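# Place gear and two bearing rings into their holders

## Task

Take the gear and both bearing rings that sit on the white pads and set each one into its matching holder, without disturbing the other parts already in their holders; open the grippers to release everything at the end.

## Robot and tools

ROBOT. Two six-joint arms, left_arm and right_arm, each ending in a parallel two-finger gripper. Both share one scene frame: origin on the table surface midway between the arms, +x pointing away from the robot across the table, +z up, and left_arm on the +y side. The names left and right refer to the arms, not to image sides. Arm bases sit at left_arm (+0.038, +0.325, 0) m, yaw about +6.5 degrees (quat_wxyz +0.998, 0, 0, +0.057), and right_arm (+0.035, -0.265, 0) m, yaw about -8.6 degrees (quat_wxyz +0.997, 0, 0, -0.075). Fingers extend along the gripper's +z axis and separate along its y axis. The reported hand point lies between the pads, roughly 1 cm short of the fingertips; its reported position may be off somewhat, especially when the arm is stretched out. A wrist camera on each gripper adds bulk near the hand.

THE ROW. Every motion command is a single row of 14 numbers covering both arms, even if only one moves: left_arm's seven, then right_arm's seven. Per arm the order is shoulder, elbow, waist, wrist pitch, wrist yaw, wrist roll, then gripper opening. Joint values are absolute target angles in radians (not offsets), the same values the Joint positions line reports. Stated ranges: shoulder 0.000 to 3.142, elbow 0.000 to 3.142, waist -2.618 to 3.054, wrist pitch -1.571 to 1.571, wrist yaw -1.571 to 1.571, wrist roll -2.094 to 2.094. True ends may differ by up to 0.036 rad; a target more than 0.036 beyond a stated end (and farther out than the current angle) gets the call rejected, and a target past the real end is clipped there, sometimes reported as "joint sent to its limit". Opening is a scale from -1 (closed) to +1 (fully open, pads 0.094 m apart). Optionally 12 more numbers (0 to 1) may follow: stiffness multipliers for the six joints of left_arm then the six of right_arm, in the same joint order; they persist until changed.

TOOLS.
execute_actions(actions): a list of up to 15 actions; each action is a table of 1 to 15 rows, one row per 1/30 s step, the last row repeated to fill 15 steps (0.5 s). An empty list just returns the current state and images.
move(target, speed, blocking): drives all joints from their present angles toward the absolute row in target, all paths finishing together so the hand traces a curve. speed (0.01 to 2 rad/s, default 0.5) caps the joint with the longest travel. Paths last between 0.5 and 10 s; longer ones stop short. Finger values are applied at the start. It does not avoid obstacles or the other arm. With blocking=false you get a result after 0.5 s; until a result shows the move ended, other moves and execute_actions are refused, so use wait or stop.
wait(seconds): 0 to 10 s, holding the last command; ends early if a running move finishes.
stop(): brakes a running move; needs stopping distance, fingers keep going.
zoom_image(camera, region): enlarges part of the latest image; region [x0, y0, x1, y1] in pixels, at most 504 by 504. Cameras: cam_head_left, cam_head_right, cam_high, cam_low, cam_left_wrist, cam_right_wrist, all 504x504.
read_manual(section): licence texts only.
finished_scene(scene): ends the current scene, given its number, and reports success; irreversible, so call it only after release.

MOTION LIMITS. Each step, the commanded angle is kept within a lead of the measured one: waist 0.202, shoulder 0.258, elbow 0.238, wrist pitch 0.573, wrist yaw and roll 0.522 rad; and targets are scaled back if they would put the hand more than 70 mm from where it is. So big jumps take several actions, and an unfinished jump may need re-sending. To keep a joint still, resend its value from the Joint targets line.

RESULTS. The state line gives each hand's position (m) and quat_wxyz in the scene frame. Joint positions and Joint velocities list each arm's joints in the row order, then pad gap (m). Joint targets shows what the joints are currently driven toward. grip_measured is the finger opening on the command scale; each gripper may read up to about 1 mm off. Torque lines carry offsets and noise. Action calls also list joint positions at some steps; HELD marks steps where an arm's command was held back. "joint command not followed" means a clearance check altered that arm's joint targets. A move adds a "move:" line: ending (done, off_target, moving, held, fault), limits=held or limits=none, and each arm's joint farthest from target. FAULT and OVER-TEMPERATURE FAULT lines mean an arm stopped; MOTOR HOT warns at 75 C, and at 90 C the arm halts for 10 s, at 100 C it goes limp and drops.

GRASPING. To hold a part, command an opening a little below grip_measured: about 0.03 lower is firm, less is gentler. Pads squeeze at most roughly 50 to 62 N, less on very thin parts, with a brief spike on contact. Parts may be tugged or pushed by outside disturbances now and then, so grip firmly enough.

AVOID. Dropping parts, knocking anything off the table, fast or deep contacts (harder impacts the faster and farther past contact you aim), arms touching or pressing on each other, and long loaded holds that heat motors. The robot holds its last command while you compose replies. Smooth, quick, low-effort motion is preferred.

Each tool is called after ">>>" as name([rows], argument=value, ...), one row to a line, values as JSON.

## Session

>>> execute_actions(actions=[])

Scene clock: 0.00 s.
left_arm: end_effector_position=(+0.6090, +0.5409, +0.1921) grip_measured=+1.000 end_effector_quat_wxyz=(+0.660, -0.403, +0.616, +0.152) | right_arm: end_effector_position=(+0.1332, -0.5344, +0.1890) grip_measured=+1.000 end_effector_quat_wxyz=(+0.150, +0.457, +0.632, -0.608)
Joint names: [shoulder, elbow, waist, wrist pitch, wrist yaw, wrist roll]
Joint positions: left_arm=[ 2.16   1.406  0.075  0.652 -0.614 -0.412  0.094] | right_arm=[ 1.138  0.578 -0.44  -0.264  1.273  0.098  0.094]
Joint velocities: left_arm=[-0.002  0.002 -0.012 -0.11  -0.066  0.037  0.   ] | right_arm=[-0.007 -0.032 -0.002 -0.022 -0.037 -0.037  0.   ]
Joint torques (N m, as the arm reports them, + toward a larger angle): no reading
Joint targets: left_arm=[2.146 1.416 0.075 0.654 -0.616 -0.408] | right_arm=[1.130 0.591 -0.440 -0.259 1.286 0.102]
Joint stiffness scale: left_arm=[1. 1. 1. 1. 1. 1.] | right_arm=[1. 1. 1. 1. 1. 1.]

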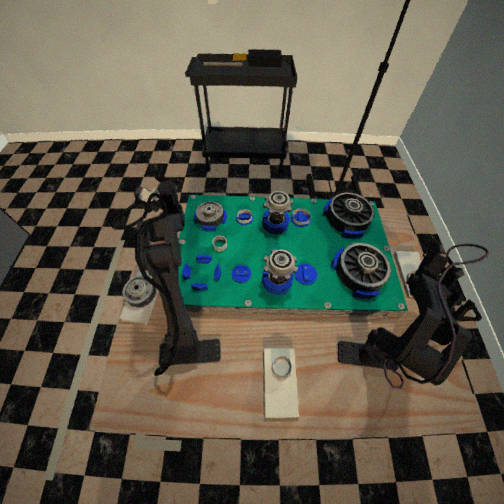

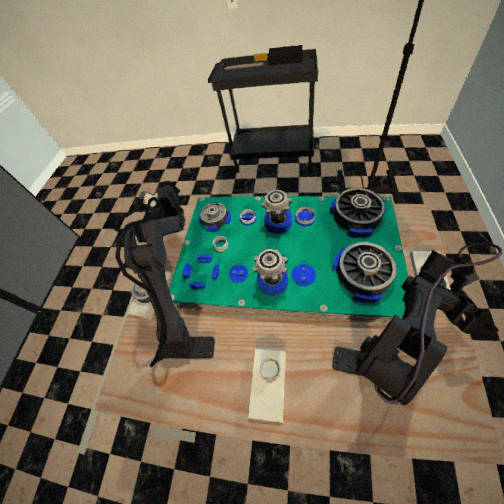

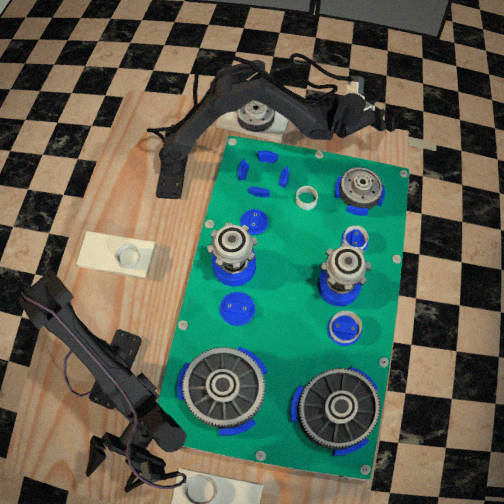

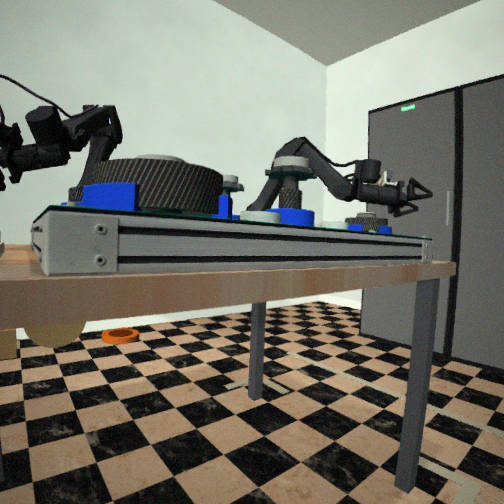

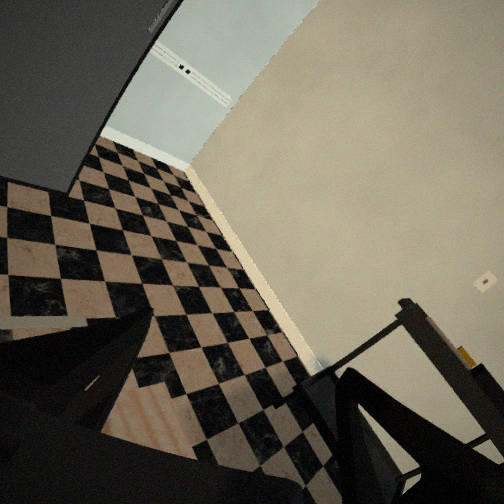

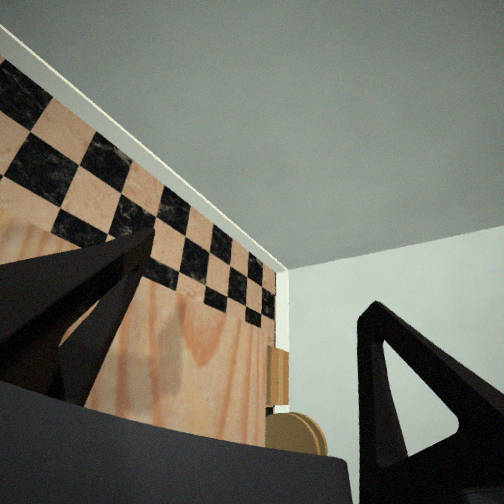

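>>> zoom_image(camera="cam_high", region=[180, 80, 420, 360])

>>> zoom_image(camera="cam_head_left", region=[100, 180, 340, 430])

>>> zoom_image(camera="cam_high", region=[60, 200, 300, 504])

Region (180, 80, 420, 360) of cam_high's 504x504 image, scaled by 1.800, with more detail than that image has; it fills the left 432 columns of this view, and the rest is white.

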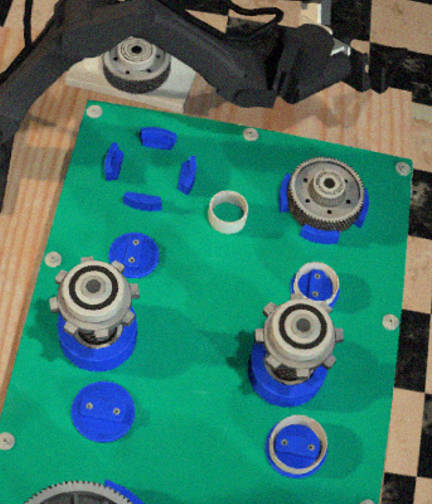

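Region (100, 180, 340, 430) of cam_head_left's 504x504 image, scaled by 2.016, with more detail than that image has; it fills the left 484 columns of this view, and the rest is white.

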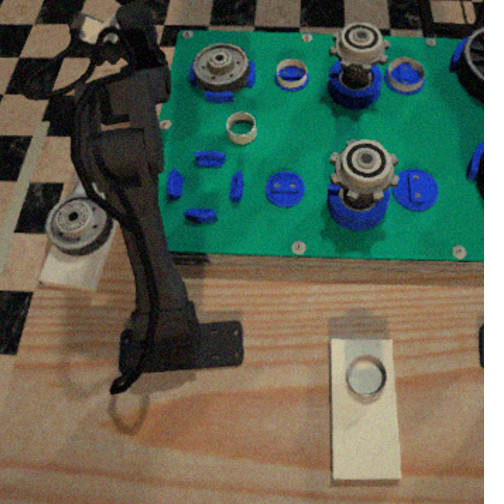

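Region (60, 200, 300, 504) of cam_high's 504x504 image, scaled by 1.658, with more detail than that image has; it fills the left 398 columns of this view, and the rest is white.

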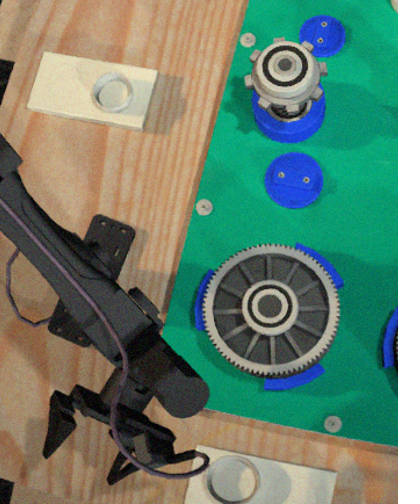

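>>> move(target=[1.503,1.449,-0.35,-1.517,0,0,1,1.814,1.789,-0.52,-1.546,0,0,1], speed=1.0)

Scene clock: 6.90 s.
left_arm: end_effector_position=(+0.2771, +0.2724, +0.1649) grip_measured=+1.000 end_effector_quat_wxyz=(-0.026, +0.110, +0.994, +0.006) | right_arm: end_effector_position=(+0.2927, -0.4664, +0.1741) grip_measured=+1.000 end_effector_quat_wxyz=(-0.007, +0.327, +0.945, -0.004)
Joint names: [shoulder, elbow, waist, wrist pitch, wrist yaw, wrist roll]
Joint positions: left_arm=[ 1.524  1.406 -0.342 -1.505 -0.007 -0.008  0.094] | right_arm=[ 1.811  1.76  -0.51  -1.531  0.012  0.006  0.094]
Joint velocities: left_arm=[-0.027 -0.012 -0.022 -0.066 -0.037 -0.037  0.   ] | right_arm=[ 0.002  0.012 -0.002  0.022  0.007 -0.051  0.   ]
Joint torques (N m, as the arm reports them, + toward a larger angle): left_arm=[-6.47 10.17 -0.55  0.13  0.02  0.06] | right_arm=[-7.69  6.89 -0.82 -0.05 -0.15 -0.08]
Joint targets: left_arm=[1.503 1.449 -0.350 -1.517 -0.000 -0.000] | right_arm=[1.814 1.789 -0.520 -1.546 0.000 0.000]
Joint stiffness scale: left_arm=[1. 1. 1. 1. 1. 1.] | right_arm=[1. 1. 1. 1. 1. 1.]
move: off_target (left_arm, right_arm); limits=none; left_arm: farthest joint: the elbow, 0.043 radians from its target (0.043 radians at the start); right_arm: farthest joint: the elbow, 0.029 radians from its target (1.211 radians at the start)

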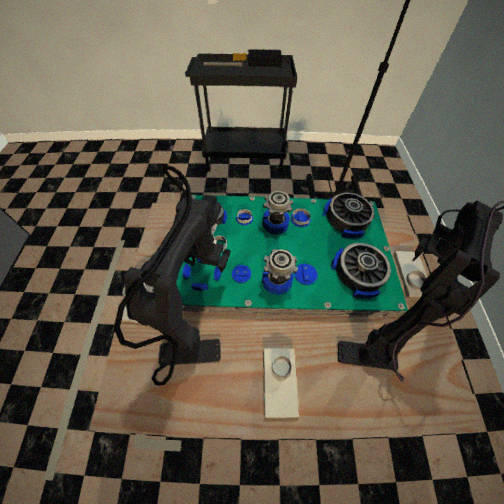

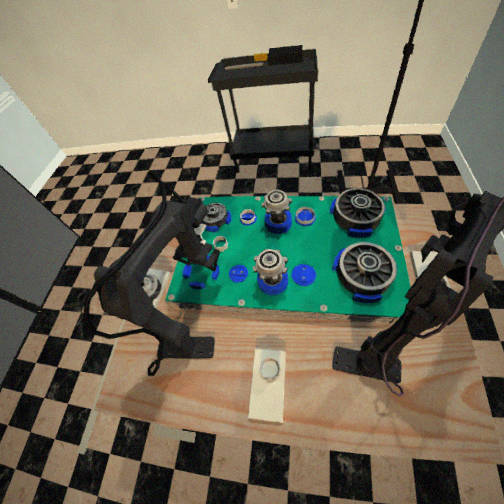

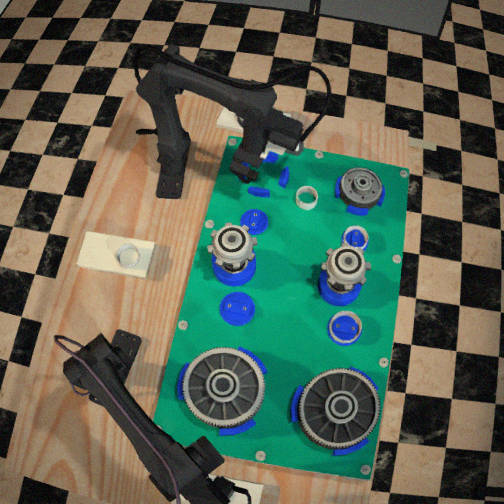

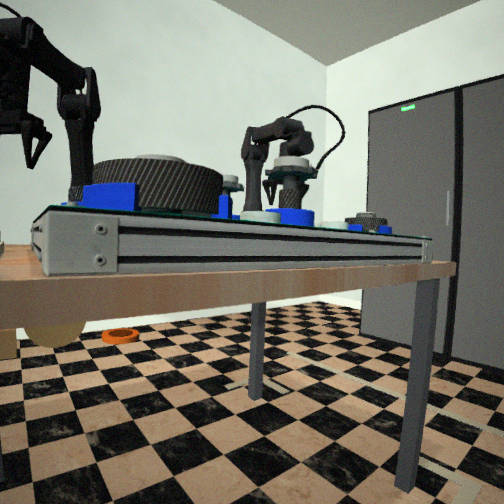

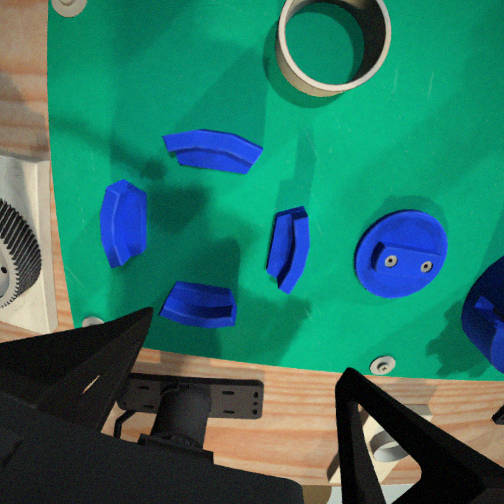

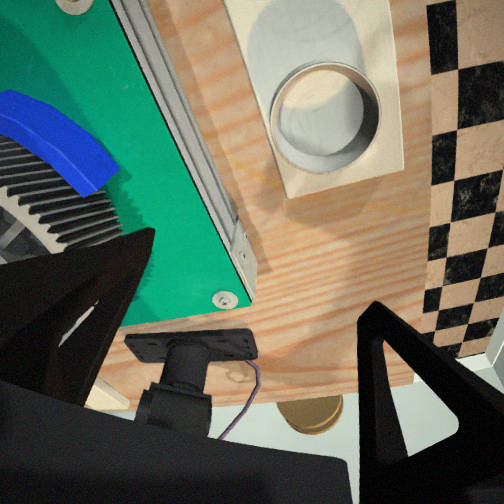

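>>> move(target=[1.47,1.159,-0.35,-1.26,0,0,1,1.78,1.507,-0.52,-1.297,0,0,1], speed=0.6)

Scene clock: 11.57 s.
left_arm: end_effector_position=(+0.2763, +0.2725, +0.1121) grip_measured=+1.000 end_effector_quat_wxyz=(-0.015, +0.110, +0.994, +0.005) | right_arm: end_effector_position=(+0.2887, -0.4632, +0.1110) grip_measured=+1.000 end_effector_quat_wxyz=(-0.025, +0.327, +0.945, +0.002)
Joint names: [shoulder, elbow, waist, wrist pitch, wrist yaw, wrist roll]
Joint positions: left_arm=[ 1.497  1.171 -0.342 -1.276 -0.006 -0.007  0.094] | right_arm=[ 1.811  1.507 -0.51  -1.315  0.012  0.006  0.094]
Joint velocities: left_arm=[-0.007 -0.022  0.017 -0.022  0.051 -0.051  0.   ] | right_arm=[-0.007  0.012 -0.002 -0.022 -0.007 -0.007  0.   ]
Joint torques (N m, as the arm reports them, + toward a larger angle): left_arm=[-6.77  5.32 -0.58  0.5   0.03  0.05] | right_arm=[-10.72   4.94  -0.86   0.17  -0.14  -0.09]
Joint targets: left_arm=[1.470 1.159 -0.350 -1.260 0.000 0.000] | right_arm=[1.780 1.507 -0.520 -1.297 0.000 0.000]
Joint stiffness scale: left_arm=[1. 1. 1. 1. 1. 1.] | right_arm=[1. 1. 1. 1. 1. 1.]
move: off_target (left_arm, right_arm); limits=none; left_arm: farthest joint: the shoulder, 0.027 radians from its target (0.054 radians at the start); right_arm: farthest joint: the shoulder, 0.031 radians from its target (0.031 radians at the start)

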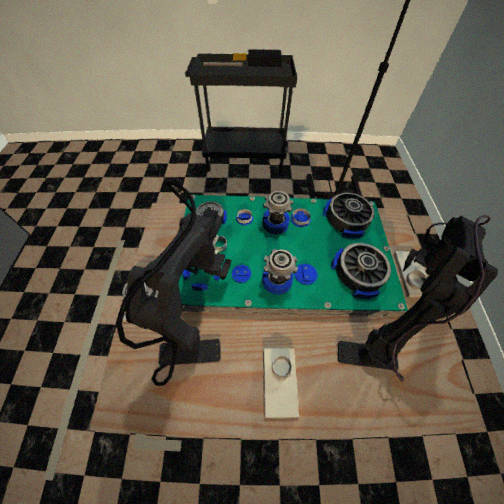

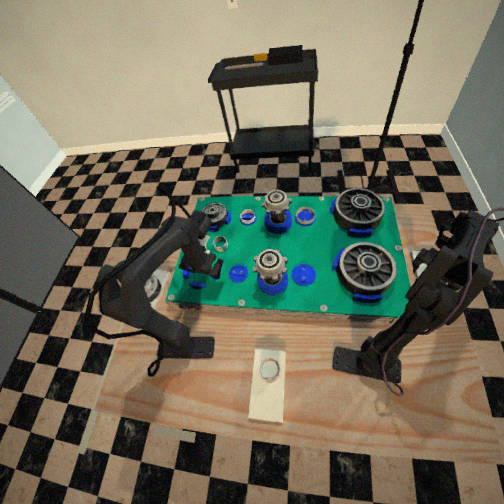

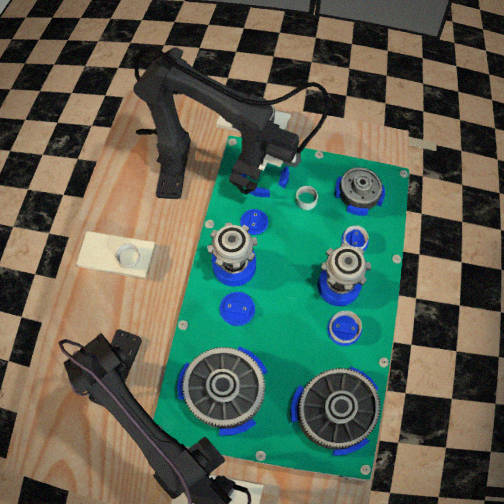

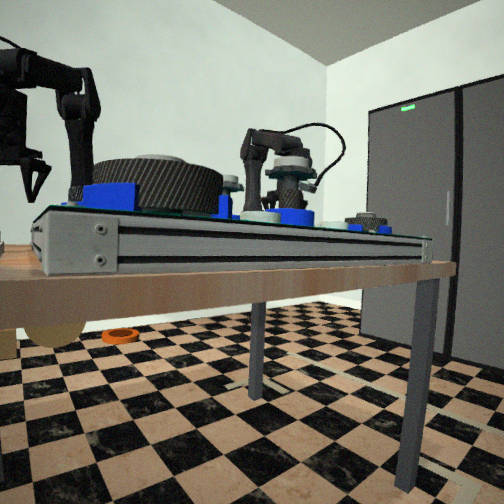

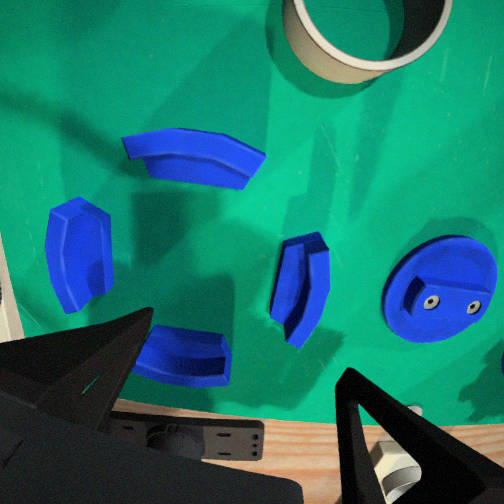

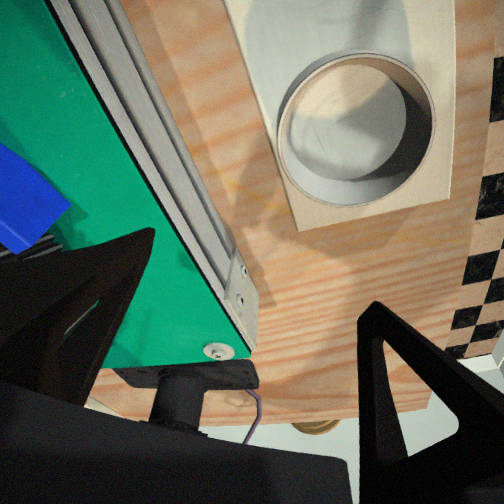

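>>> zoom_image(camera="cam_left_wrist", region=[20, 110, 350, 410])

>>> zoom_image(camera="cam_low", region=[200, 140, 450, 280])

Region (20, 110, 350, 410) of cam_left_wrist's 504x504 image, scaled by 1.527, with more detail than that image has; it fills the top 458 rows of this view, and the rest is white.

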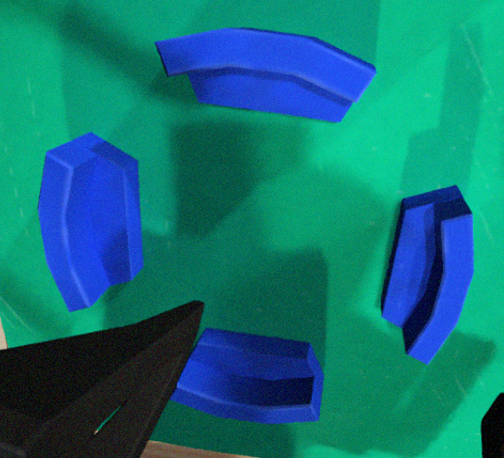

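Region (200, 140, 450, 280) of cam_low's 504x504 image, scaled by 2.016, with more detail than that image has; it fills the top 282 rows of this view, and the rest is white.

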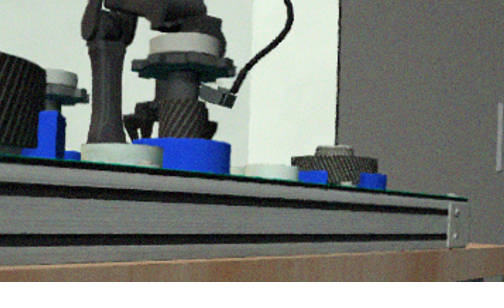

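>>> move(target=[1.565,1.345,0.71,-1.325,0,0,1,1.96,1.648,-0.68,-1.218,0,0,-0.3], speed=0.8)

Scene clock: 22.13 s.
left_arm: end_effector_position=(+0.2217, +0.5247, +0.1324) grip_measured=+1.000 end_effector_quat_wxyz=(+0.005, -0.403, +0.915, +0.002) | right_arm: end_effector_position=(+0.2848, -0.5361, +0.0892) grip_measured=-0.298 end_effector_quat_wxyz=(-0.005, +0.403, +0.915, -0.004)
Joint names: [shoulder, elbow, waist, wrist pitch, wrist yaw, wrist roll]
Joint positions: left_arm=[ 1.557  1.31   0.708 -1.314 -0.    -0.007  0.094] | right_arm=[ 1.959  1.618 -0.674 -1.236  0.012  0.005  0.033]
Joint velocities: left_arm=[ 0.002  0.007 -0.007  0.051 -0.066 -0.037  0.   ] | right_arm=[ 0.007  0.007 -0.017 -0.022 -0.007 -0.007 -0.001]
Joint torques (N m, as the arm reports them, + toward a larger angle): left_arm=[-4.71  9.5   0.21  0.27 -0.04  0.07] | right_arm=[-9.25  7.02 -0.58  0.26 -0.13 -0.09]
Joint targets: left_arm=[1.565 1.345 0.710 -1.325 0.000 -0.000] | right_arm=[1.960 1.648 -0.680 -1.218 0.000 -0.000]
Joint stiffness scale: left_arm=[1. 1. 1. 1. 1. 1.] | right_arm=[1. 1. 1. 1. 1. 1.]
move: off_target (left_arm, right_arm); limits=none; left_arm: farthest joint: the elbow, 0.035 radians from its target (0.174 radians at the start); right_arm: farthest joint: the elbow, 0.030 radians from its target (0.141 radians at the start)

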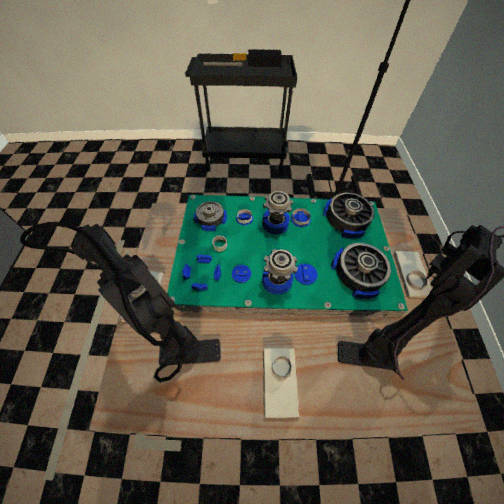

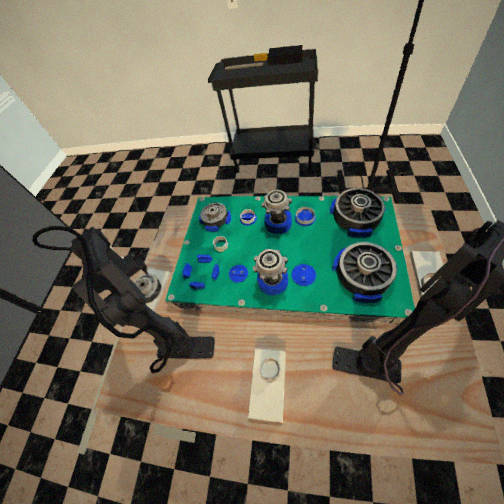

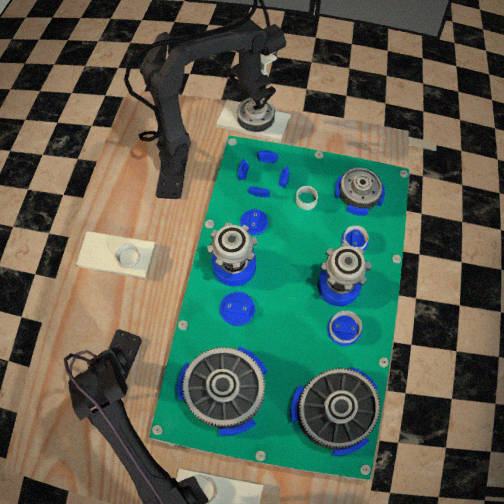

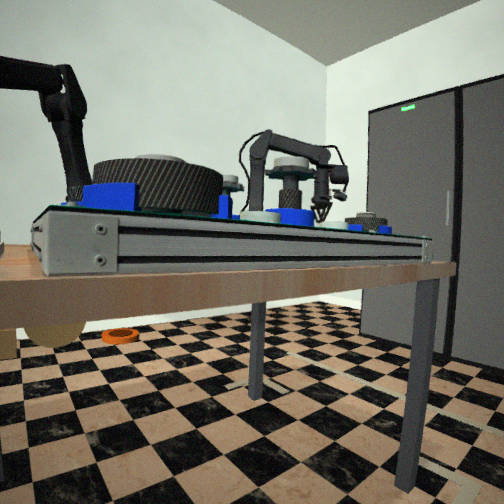

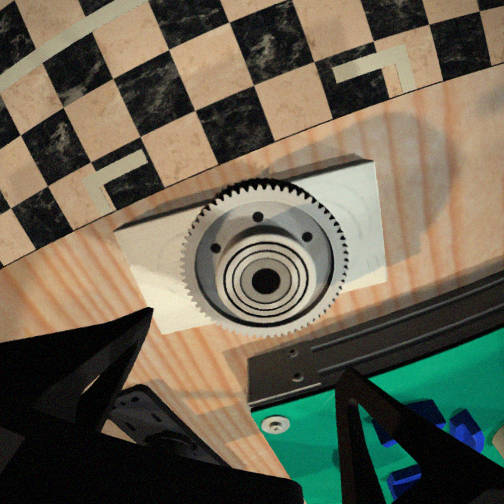

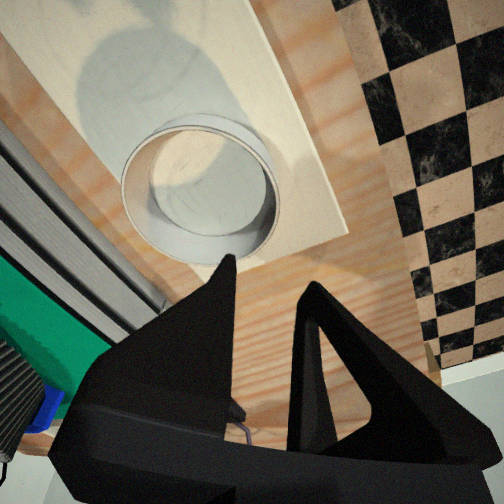

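>>> zoom_image(camera="cam_left_wrist", region=[160, 160, 370, 360])

>>> zoom_image(camera="cam_right_wrist", region=[100, 90, 360, 320])

Region (160, 160, 370, 360) of cam_left_wrist's 504x504 image, scaled by 2.400, with more detail than that image has; it fills the top 480 rows of this view, and the rest is white.

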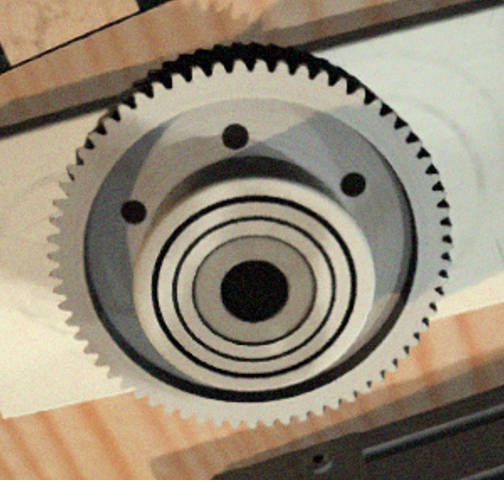

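Region (100, 90, 360, 320) of cam_right_wrist's 504x504 image, scaled by 1.938, with more detail than that image has; it fills the top 446 rows of this view, and the rest is white.

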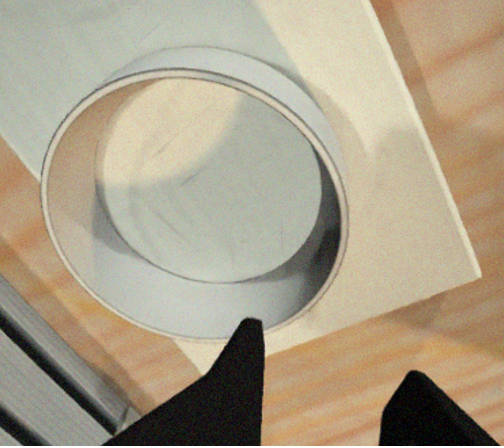

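>>> move(target=[1.65,1.155,0.692,-1.08,0,0,1,1.94,1.54,-0.727,-1.14,-0.31,1.575,1], speed=1.2)

Scene clock: 30.10 s.
left_arm: end_effector_position=(+0.2321, +0.5334, +0.0748) grip_measured=+1.000 end_effector_quat_wxyz=(-0.000, -0.400, +0.916, +0.000) | right_arm: end_effector_position=(+0.3140, -0.5115, +0.0790) grip_measured=+1.000 end_effector_quat_wxyz=(-0.050, +0.928, +0.341, +0.140)
Joint names: [shoulder, elbow, waist, wrist pitch, wrist yaw, wrist roll]
Joint positions: left_arm=[ 1.644  1.169  0.702 -1.096 -0.    -0.007  0.094] | right_arm=[ 1.959  1.546 -0.718 -1.155 -0.299  1.569  0.094]
Joint velocities: left_arm=[-0.007  0.017  0.002  0.051 -0.037  0.095  0.   ] | right_arm=[-0.017 -0.012  0.012 -0.007  0.066 -0.022  0.   ]
Joint torques (N m, as the arm reports them, + toward a larger angle): left_arm=[-5.43  5.14 -0.76  0.56 -0.02  0.05] | right_arm=[-11.05   4.59  -0.73   0.25  -0.27   0.03]
Joint targets: left_arm=[1.650 1.155 0.692 -1.080 -0.000 0.000] | right_arm=[1.940 1.540 -0.727 -1.140 -0.310 1.575]
Joint stiffness scale: left_arm=[1. 1. 1. 1. 1. 1.] | right_arm=[1. 1. 1. 1. 1. 1.]
move: done; limits=none; left_arm: farthest joint: the wrist pitch, 0.016 radians from its target (0.234 radians at the start); right_arm: farthest joint: the shoulder, 0.019 radians from its target (0.019 radians at the start)

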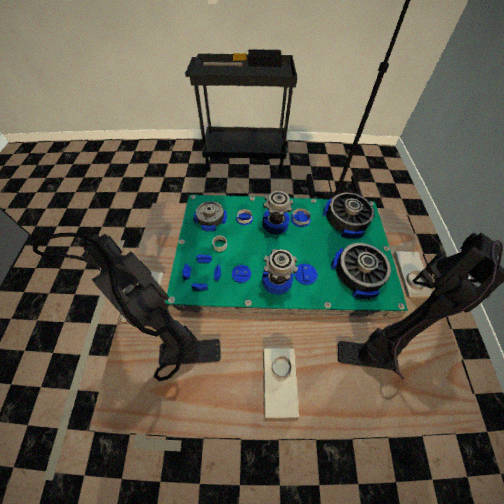

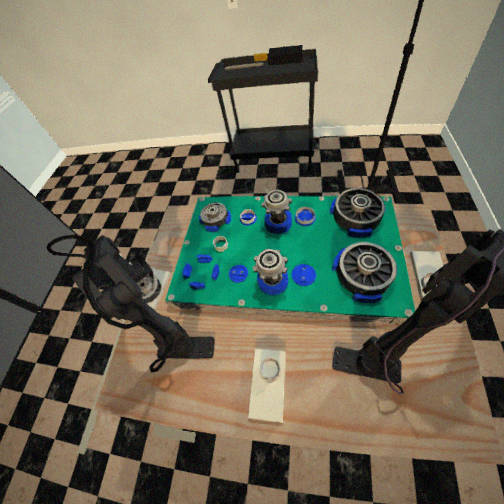

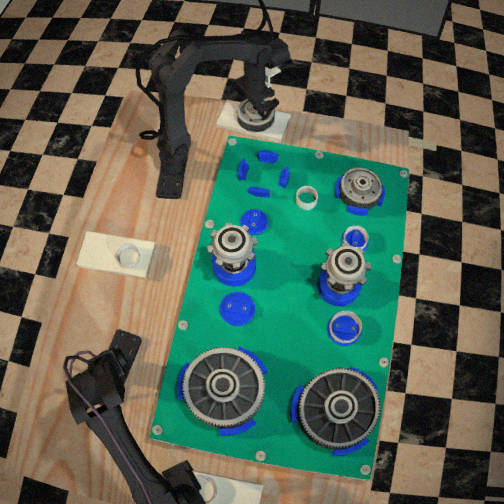

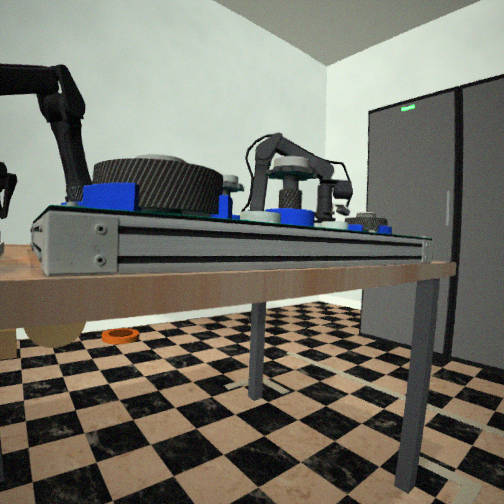

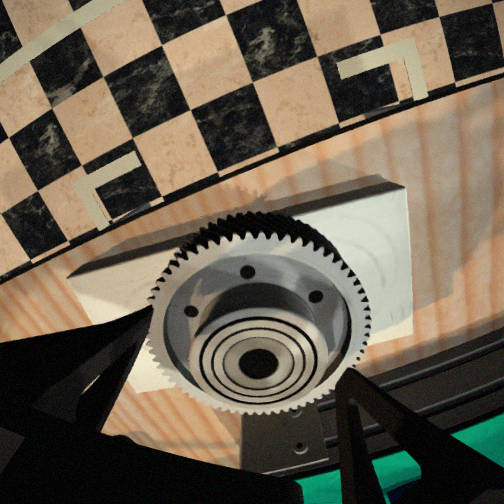

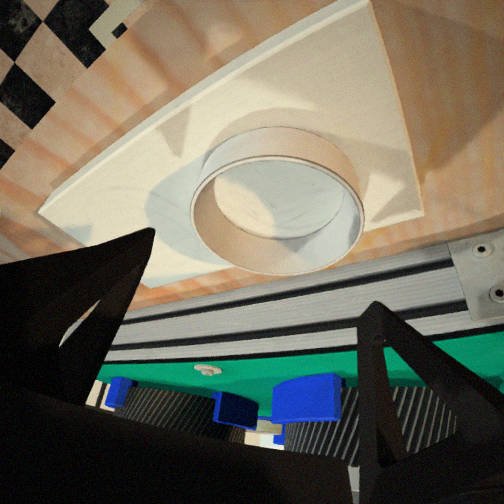

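>>> move(target=[1.65,1.085,0.678,-1.01,0,0,0.6,1.994,1.418,-0.727,-0.983,-0.31,1.575,1], speed=0.25)

Scene clock: 32.27 s.
left_arm: end_effector_position=(+0.2305, +0.5272, +0.0617) grip_measured=+0.602 end_effector_quat_wxyz=(-0.006, -0.393, +0.919, +0.002) | right_arm: end_effector_position=(+0.3143, -0.5113, +0.0399) grip_measured=+1.000 end_effector_quat_wxyz=(-0.047, +0.928, +0.341, +0.144)
Joint names: [shoulder, elbow, waist, wrist pitch, wrist yaw, wrist roll]
Joint positions: left_arm=[ 1.644  1.115  0.686 -1.051 -0.008 -0.007  0.075] | right_arm=[ 1.989  1.427 -0.719 -0.999 -0.304  1.57   0.094]
Joint velocities: left_arm=[-0.012 -0.012  0.007 -0.051 -0.051 -0.022  0.001] | right_arm=[-0.007 -0.007 -0.002 -0.125 -0.007  0.007  0.   ]
Joint torques (N m, as the arm reports them, + toward a larger angle): left_arm=[-5.32  3.58 -0.64  0.82  0.02  0.05] | right_arm=[-8.99  4.18 -0.66  0.29 -0.24  0.05]
Joint targets: left_arm=[1.650 1.085 0.678 -1.010 -0.000 0.000] | right_arm=[1.994 1.418 -0.727 -0.983 -0.310 1.575]
Joint stiffness scale: left_arm=[1. 1. 1. 1. 1. 1.] | right_arm=[1. 1. 1. 1. 1. 1.]
move: off_target (left_arm); limits=none; left_arm: farthest joint: the wrist pitch, 0.041 radians from its target (0.086 radians at the start); right_arm: farthest joint: the wrist pitch, 0.016 radians from its target (0.172 radians at the start)

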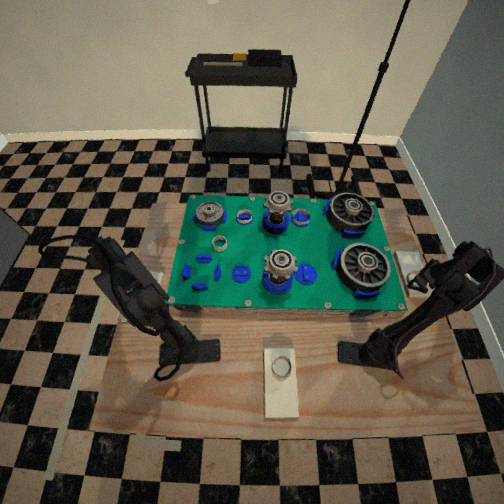

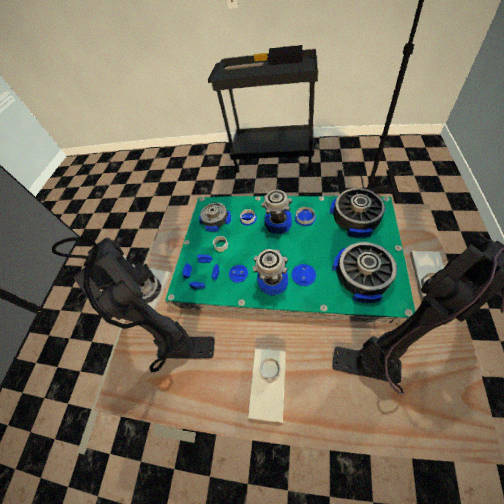

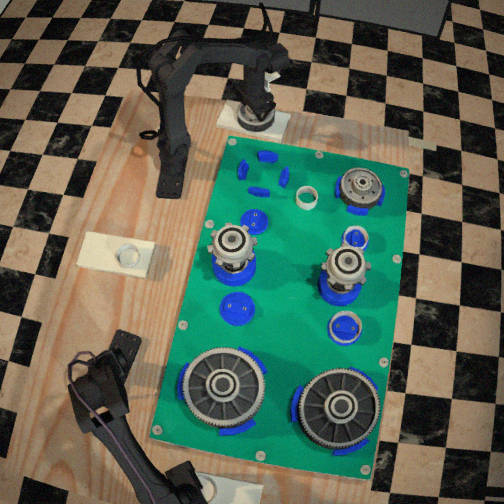

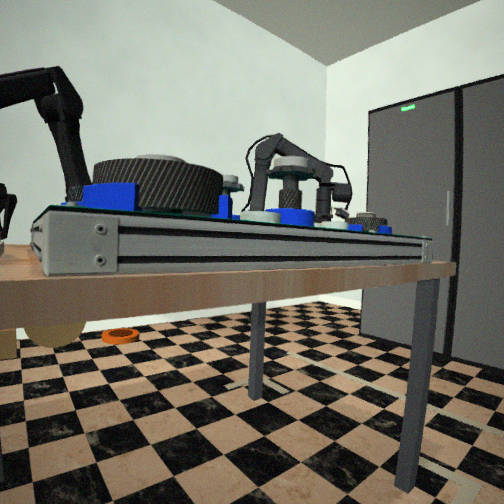

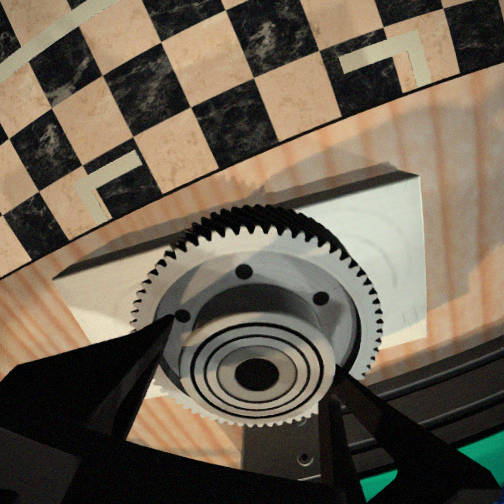

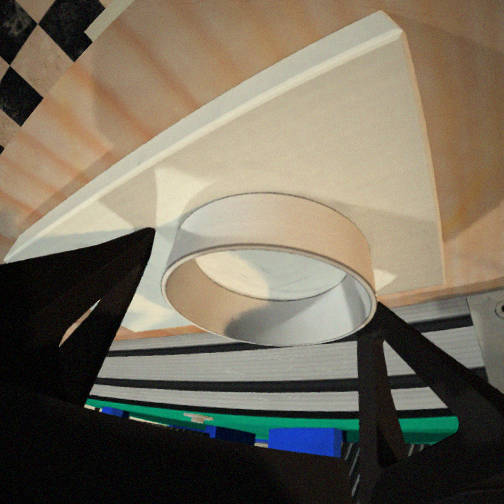

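>>> execute_actions([
  [[1.65,1.105,0.678,-1.03,0,0,0.6,1.994,1.405,-0.727,-0.97,-0.31,1.575,0.8]],
  [[1.65,1.105,0.678,-1.03,0,0,0.35,1.994,1.405,-0.727,-0.97,-0.31,1.575,0.62]],
  [[1.65,1.105,0.678,-1.03,0,0,0.15,1.994,1.405,-0.727,-0.97,-0.31,1.575,0.5]],
])

Scene clock: 34.37 s.
left_arm: end_effector_position=(+0.2307, +0.5278, +0.0617) grip_measured=+0.231 end_effector_quat_wxyz=(-0.005, -0.392, +0.920, +0.004) | right_arm: end_effector_position=(+0.3169, -0.5133, +0.0387) grip_measured=+0.571 end_effector_quat_wxyz=(-0.041, +0.927, +0.342, +0.148)
Joint names: [shoulder, elbow, waist, wrist pitch, wrist yaw, wrist roll]
Joint positions: left_arm=[ 1.644  1.115  0.685 -1.049 -0.011 -0.007  0.058] | right_arm=[ 1.989  1.421 -0.719 -0.977 -0.308  1.57   0.074]
Joint velocities: left_arm=[-0.017 -0.012  0.002  0.007  0.022 -0.007  0.001] | right_arm=[-0.002  0.002 -0.002 -0.081  0.022  0.022 -0.001]
Joint torques (N m, as the arm reports them, + toward a larger angle): left_arm=[-5.39  5.43 -0.52  0.59  0.07  0.04] | right_arm=[-9.01  3.77 -0.65  0.21 -0.2   0.04]
Joint targets: left_arm=[1.650 1.105 0.678 -1.030 0.000 0.000] | right_arm=[1.994 1.405 -0.727 -0.970 -0.310 1.575]
Joint stiffness scale: left_arm=[1. 1. 1. 1. 1. 1.] | right_arm=[1. 1. 1. 1. 1. 1.]
Step readings (joint positions; steps 1 to 15: 1st action; 16 to 30: 2nd action; 31 to 45: 3rd action):
0: left_arm=[1.644 1.115 0.686 -1.051 -0.008 -0.007] | right_arm=[1.989 1.427 -0.719 -0.998 -0.304 1.570]
1: left_arm=[1.644 1.115 0.686 -1.051 -0.008 -0.007] | right_arm=[1.989 1.425 -0.719 -0.995 -0.304 1.570]
2: left_arm=[1.644 1.115 0.686 -1.051 -0.008 -0.007] | right_arm=[1.989 1.423 -0.719 -0.990 -0.305 1.570]
4: left_arm=[1.644 1.115 0.686 -1.051 -0.008 -0.007] | right_arm=[1.989 1.423 -0.719 -0.986 -0.306 1.570]
8: left_arm=[1.644 1.115 0.686 -1.051 -0.008 -0.007] | right_arm=[1.989 1.423 -0.719 -0.985 -0.306 1.570]
15: left_arm=[1.644 1.115 0.686 -1.051 -0.008 -0.007] | right_arm=[1.989 1.423 -0.719 -0.985 -0.306 1.570]
16: left_arm=[1.644 1.115 0.686 -1.051 -0.010 -0.007] | right_arm=[1.989 1.423 -0.719 -0.984 -0.307 1.570]
17: left_arm=[1.644 1.115 0.686 -1.050 -0.014 -0.007] | right_arm=[1.989 1.423 -0.719 -0.982 -0.307 1.570]
19: left_arm=[1.644 1.115 0.686 -1.049 -0.015 -0.007] | right_arm=[1.989 1.421 -0.719 -0.979 -0.307 1.570]
23: left_arm=[1.644 1.115 0.686 -1.049 -0.015 -0.007] | right_arm=[1.989 1.421 -0.719 -0.979 -0.307 1.570]
30: left_arm=[1.644 1.115 0.686 -1.049 -0.015 -0.007] | right_arm=[1.989 1.421 -0.719 -0.979 -0.307 1.570]
31: left_arm=[1.644 1.115 0.686 -1.049 -0.009 -0.007] | right_arm=[1.989 1.421 -0.719 -0.978 -0.307 1.570]
32: left_arm=[1.644 1.115 0.685 -1.049 -0.011 -0.007] | right_arm=[1.989 1.421 -0.719 -0.977 -0.308 1.570]
34: left_arm=[1.644 1.115 0.685 -1.049 -0.011 -0.007] | right_arm=[1.989 1.421 -0.719 -0.977 -0.308 1.570]
38: left_arm=[1.644 1.115 0.685 -1.049 -0.011 -0.007] | right_arm=[1.989 1.421 -0.719 -0.977 -0.308 1.570]
45: Joint positions above

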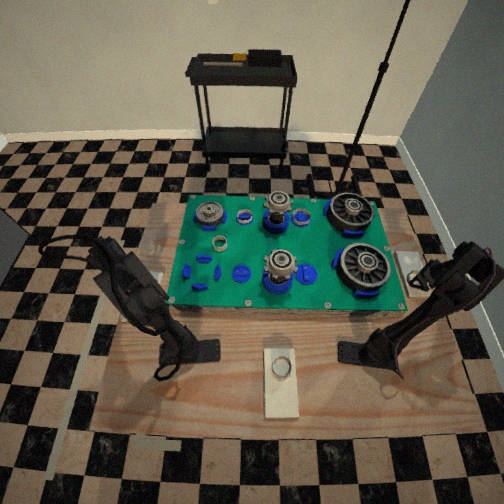

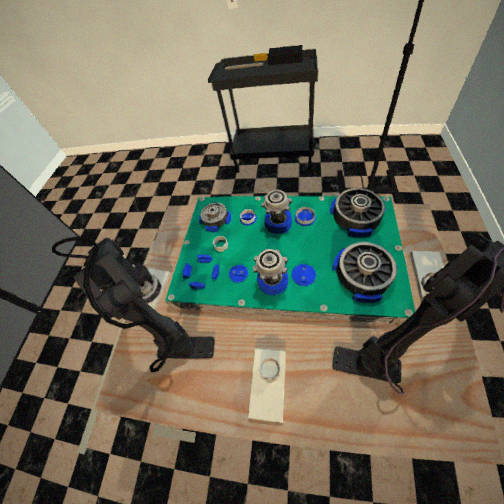

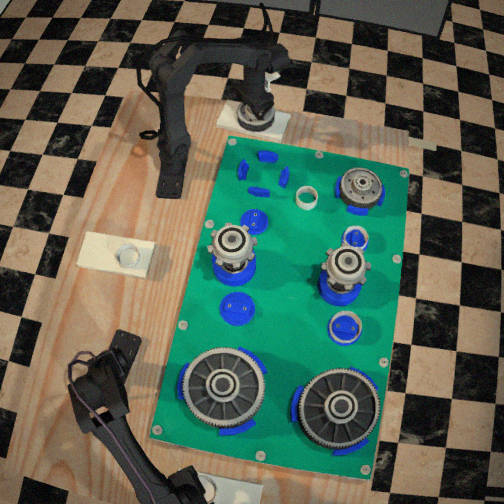

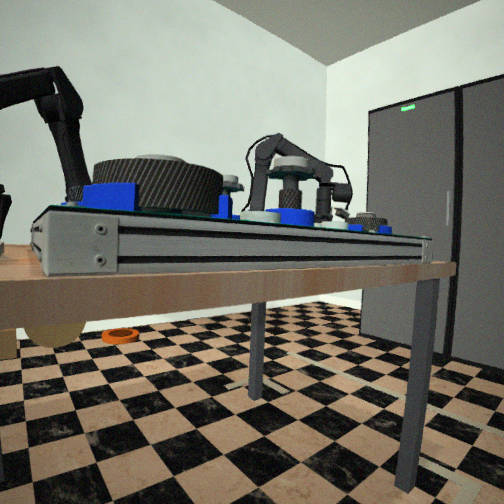

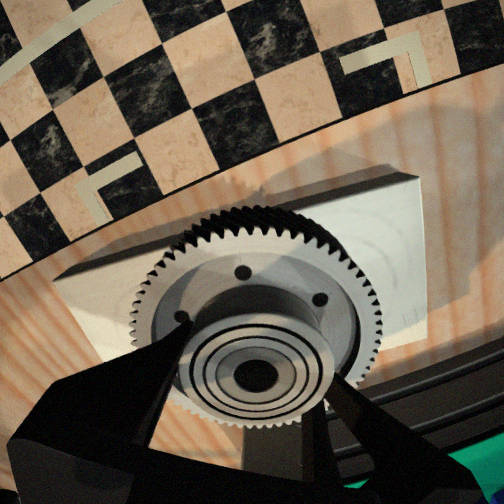

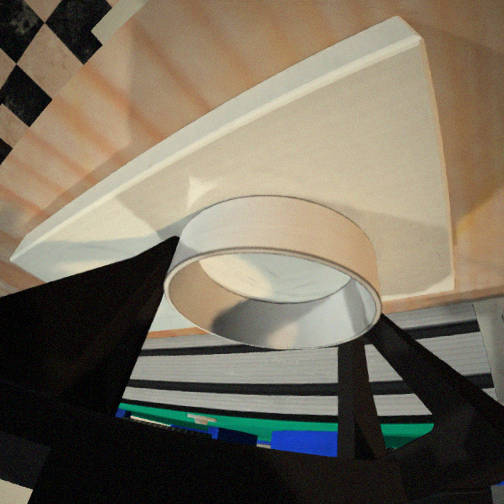

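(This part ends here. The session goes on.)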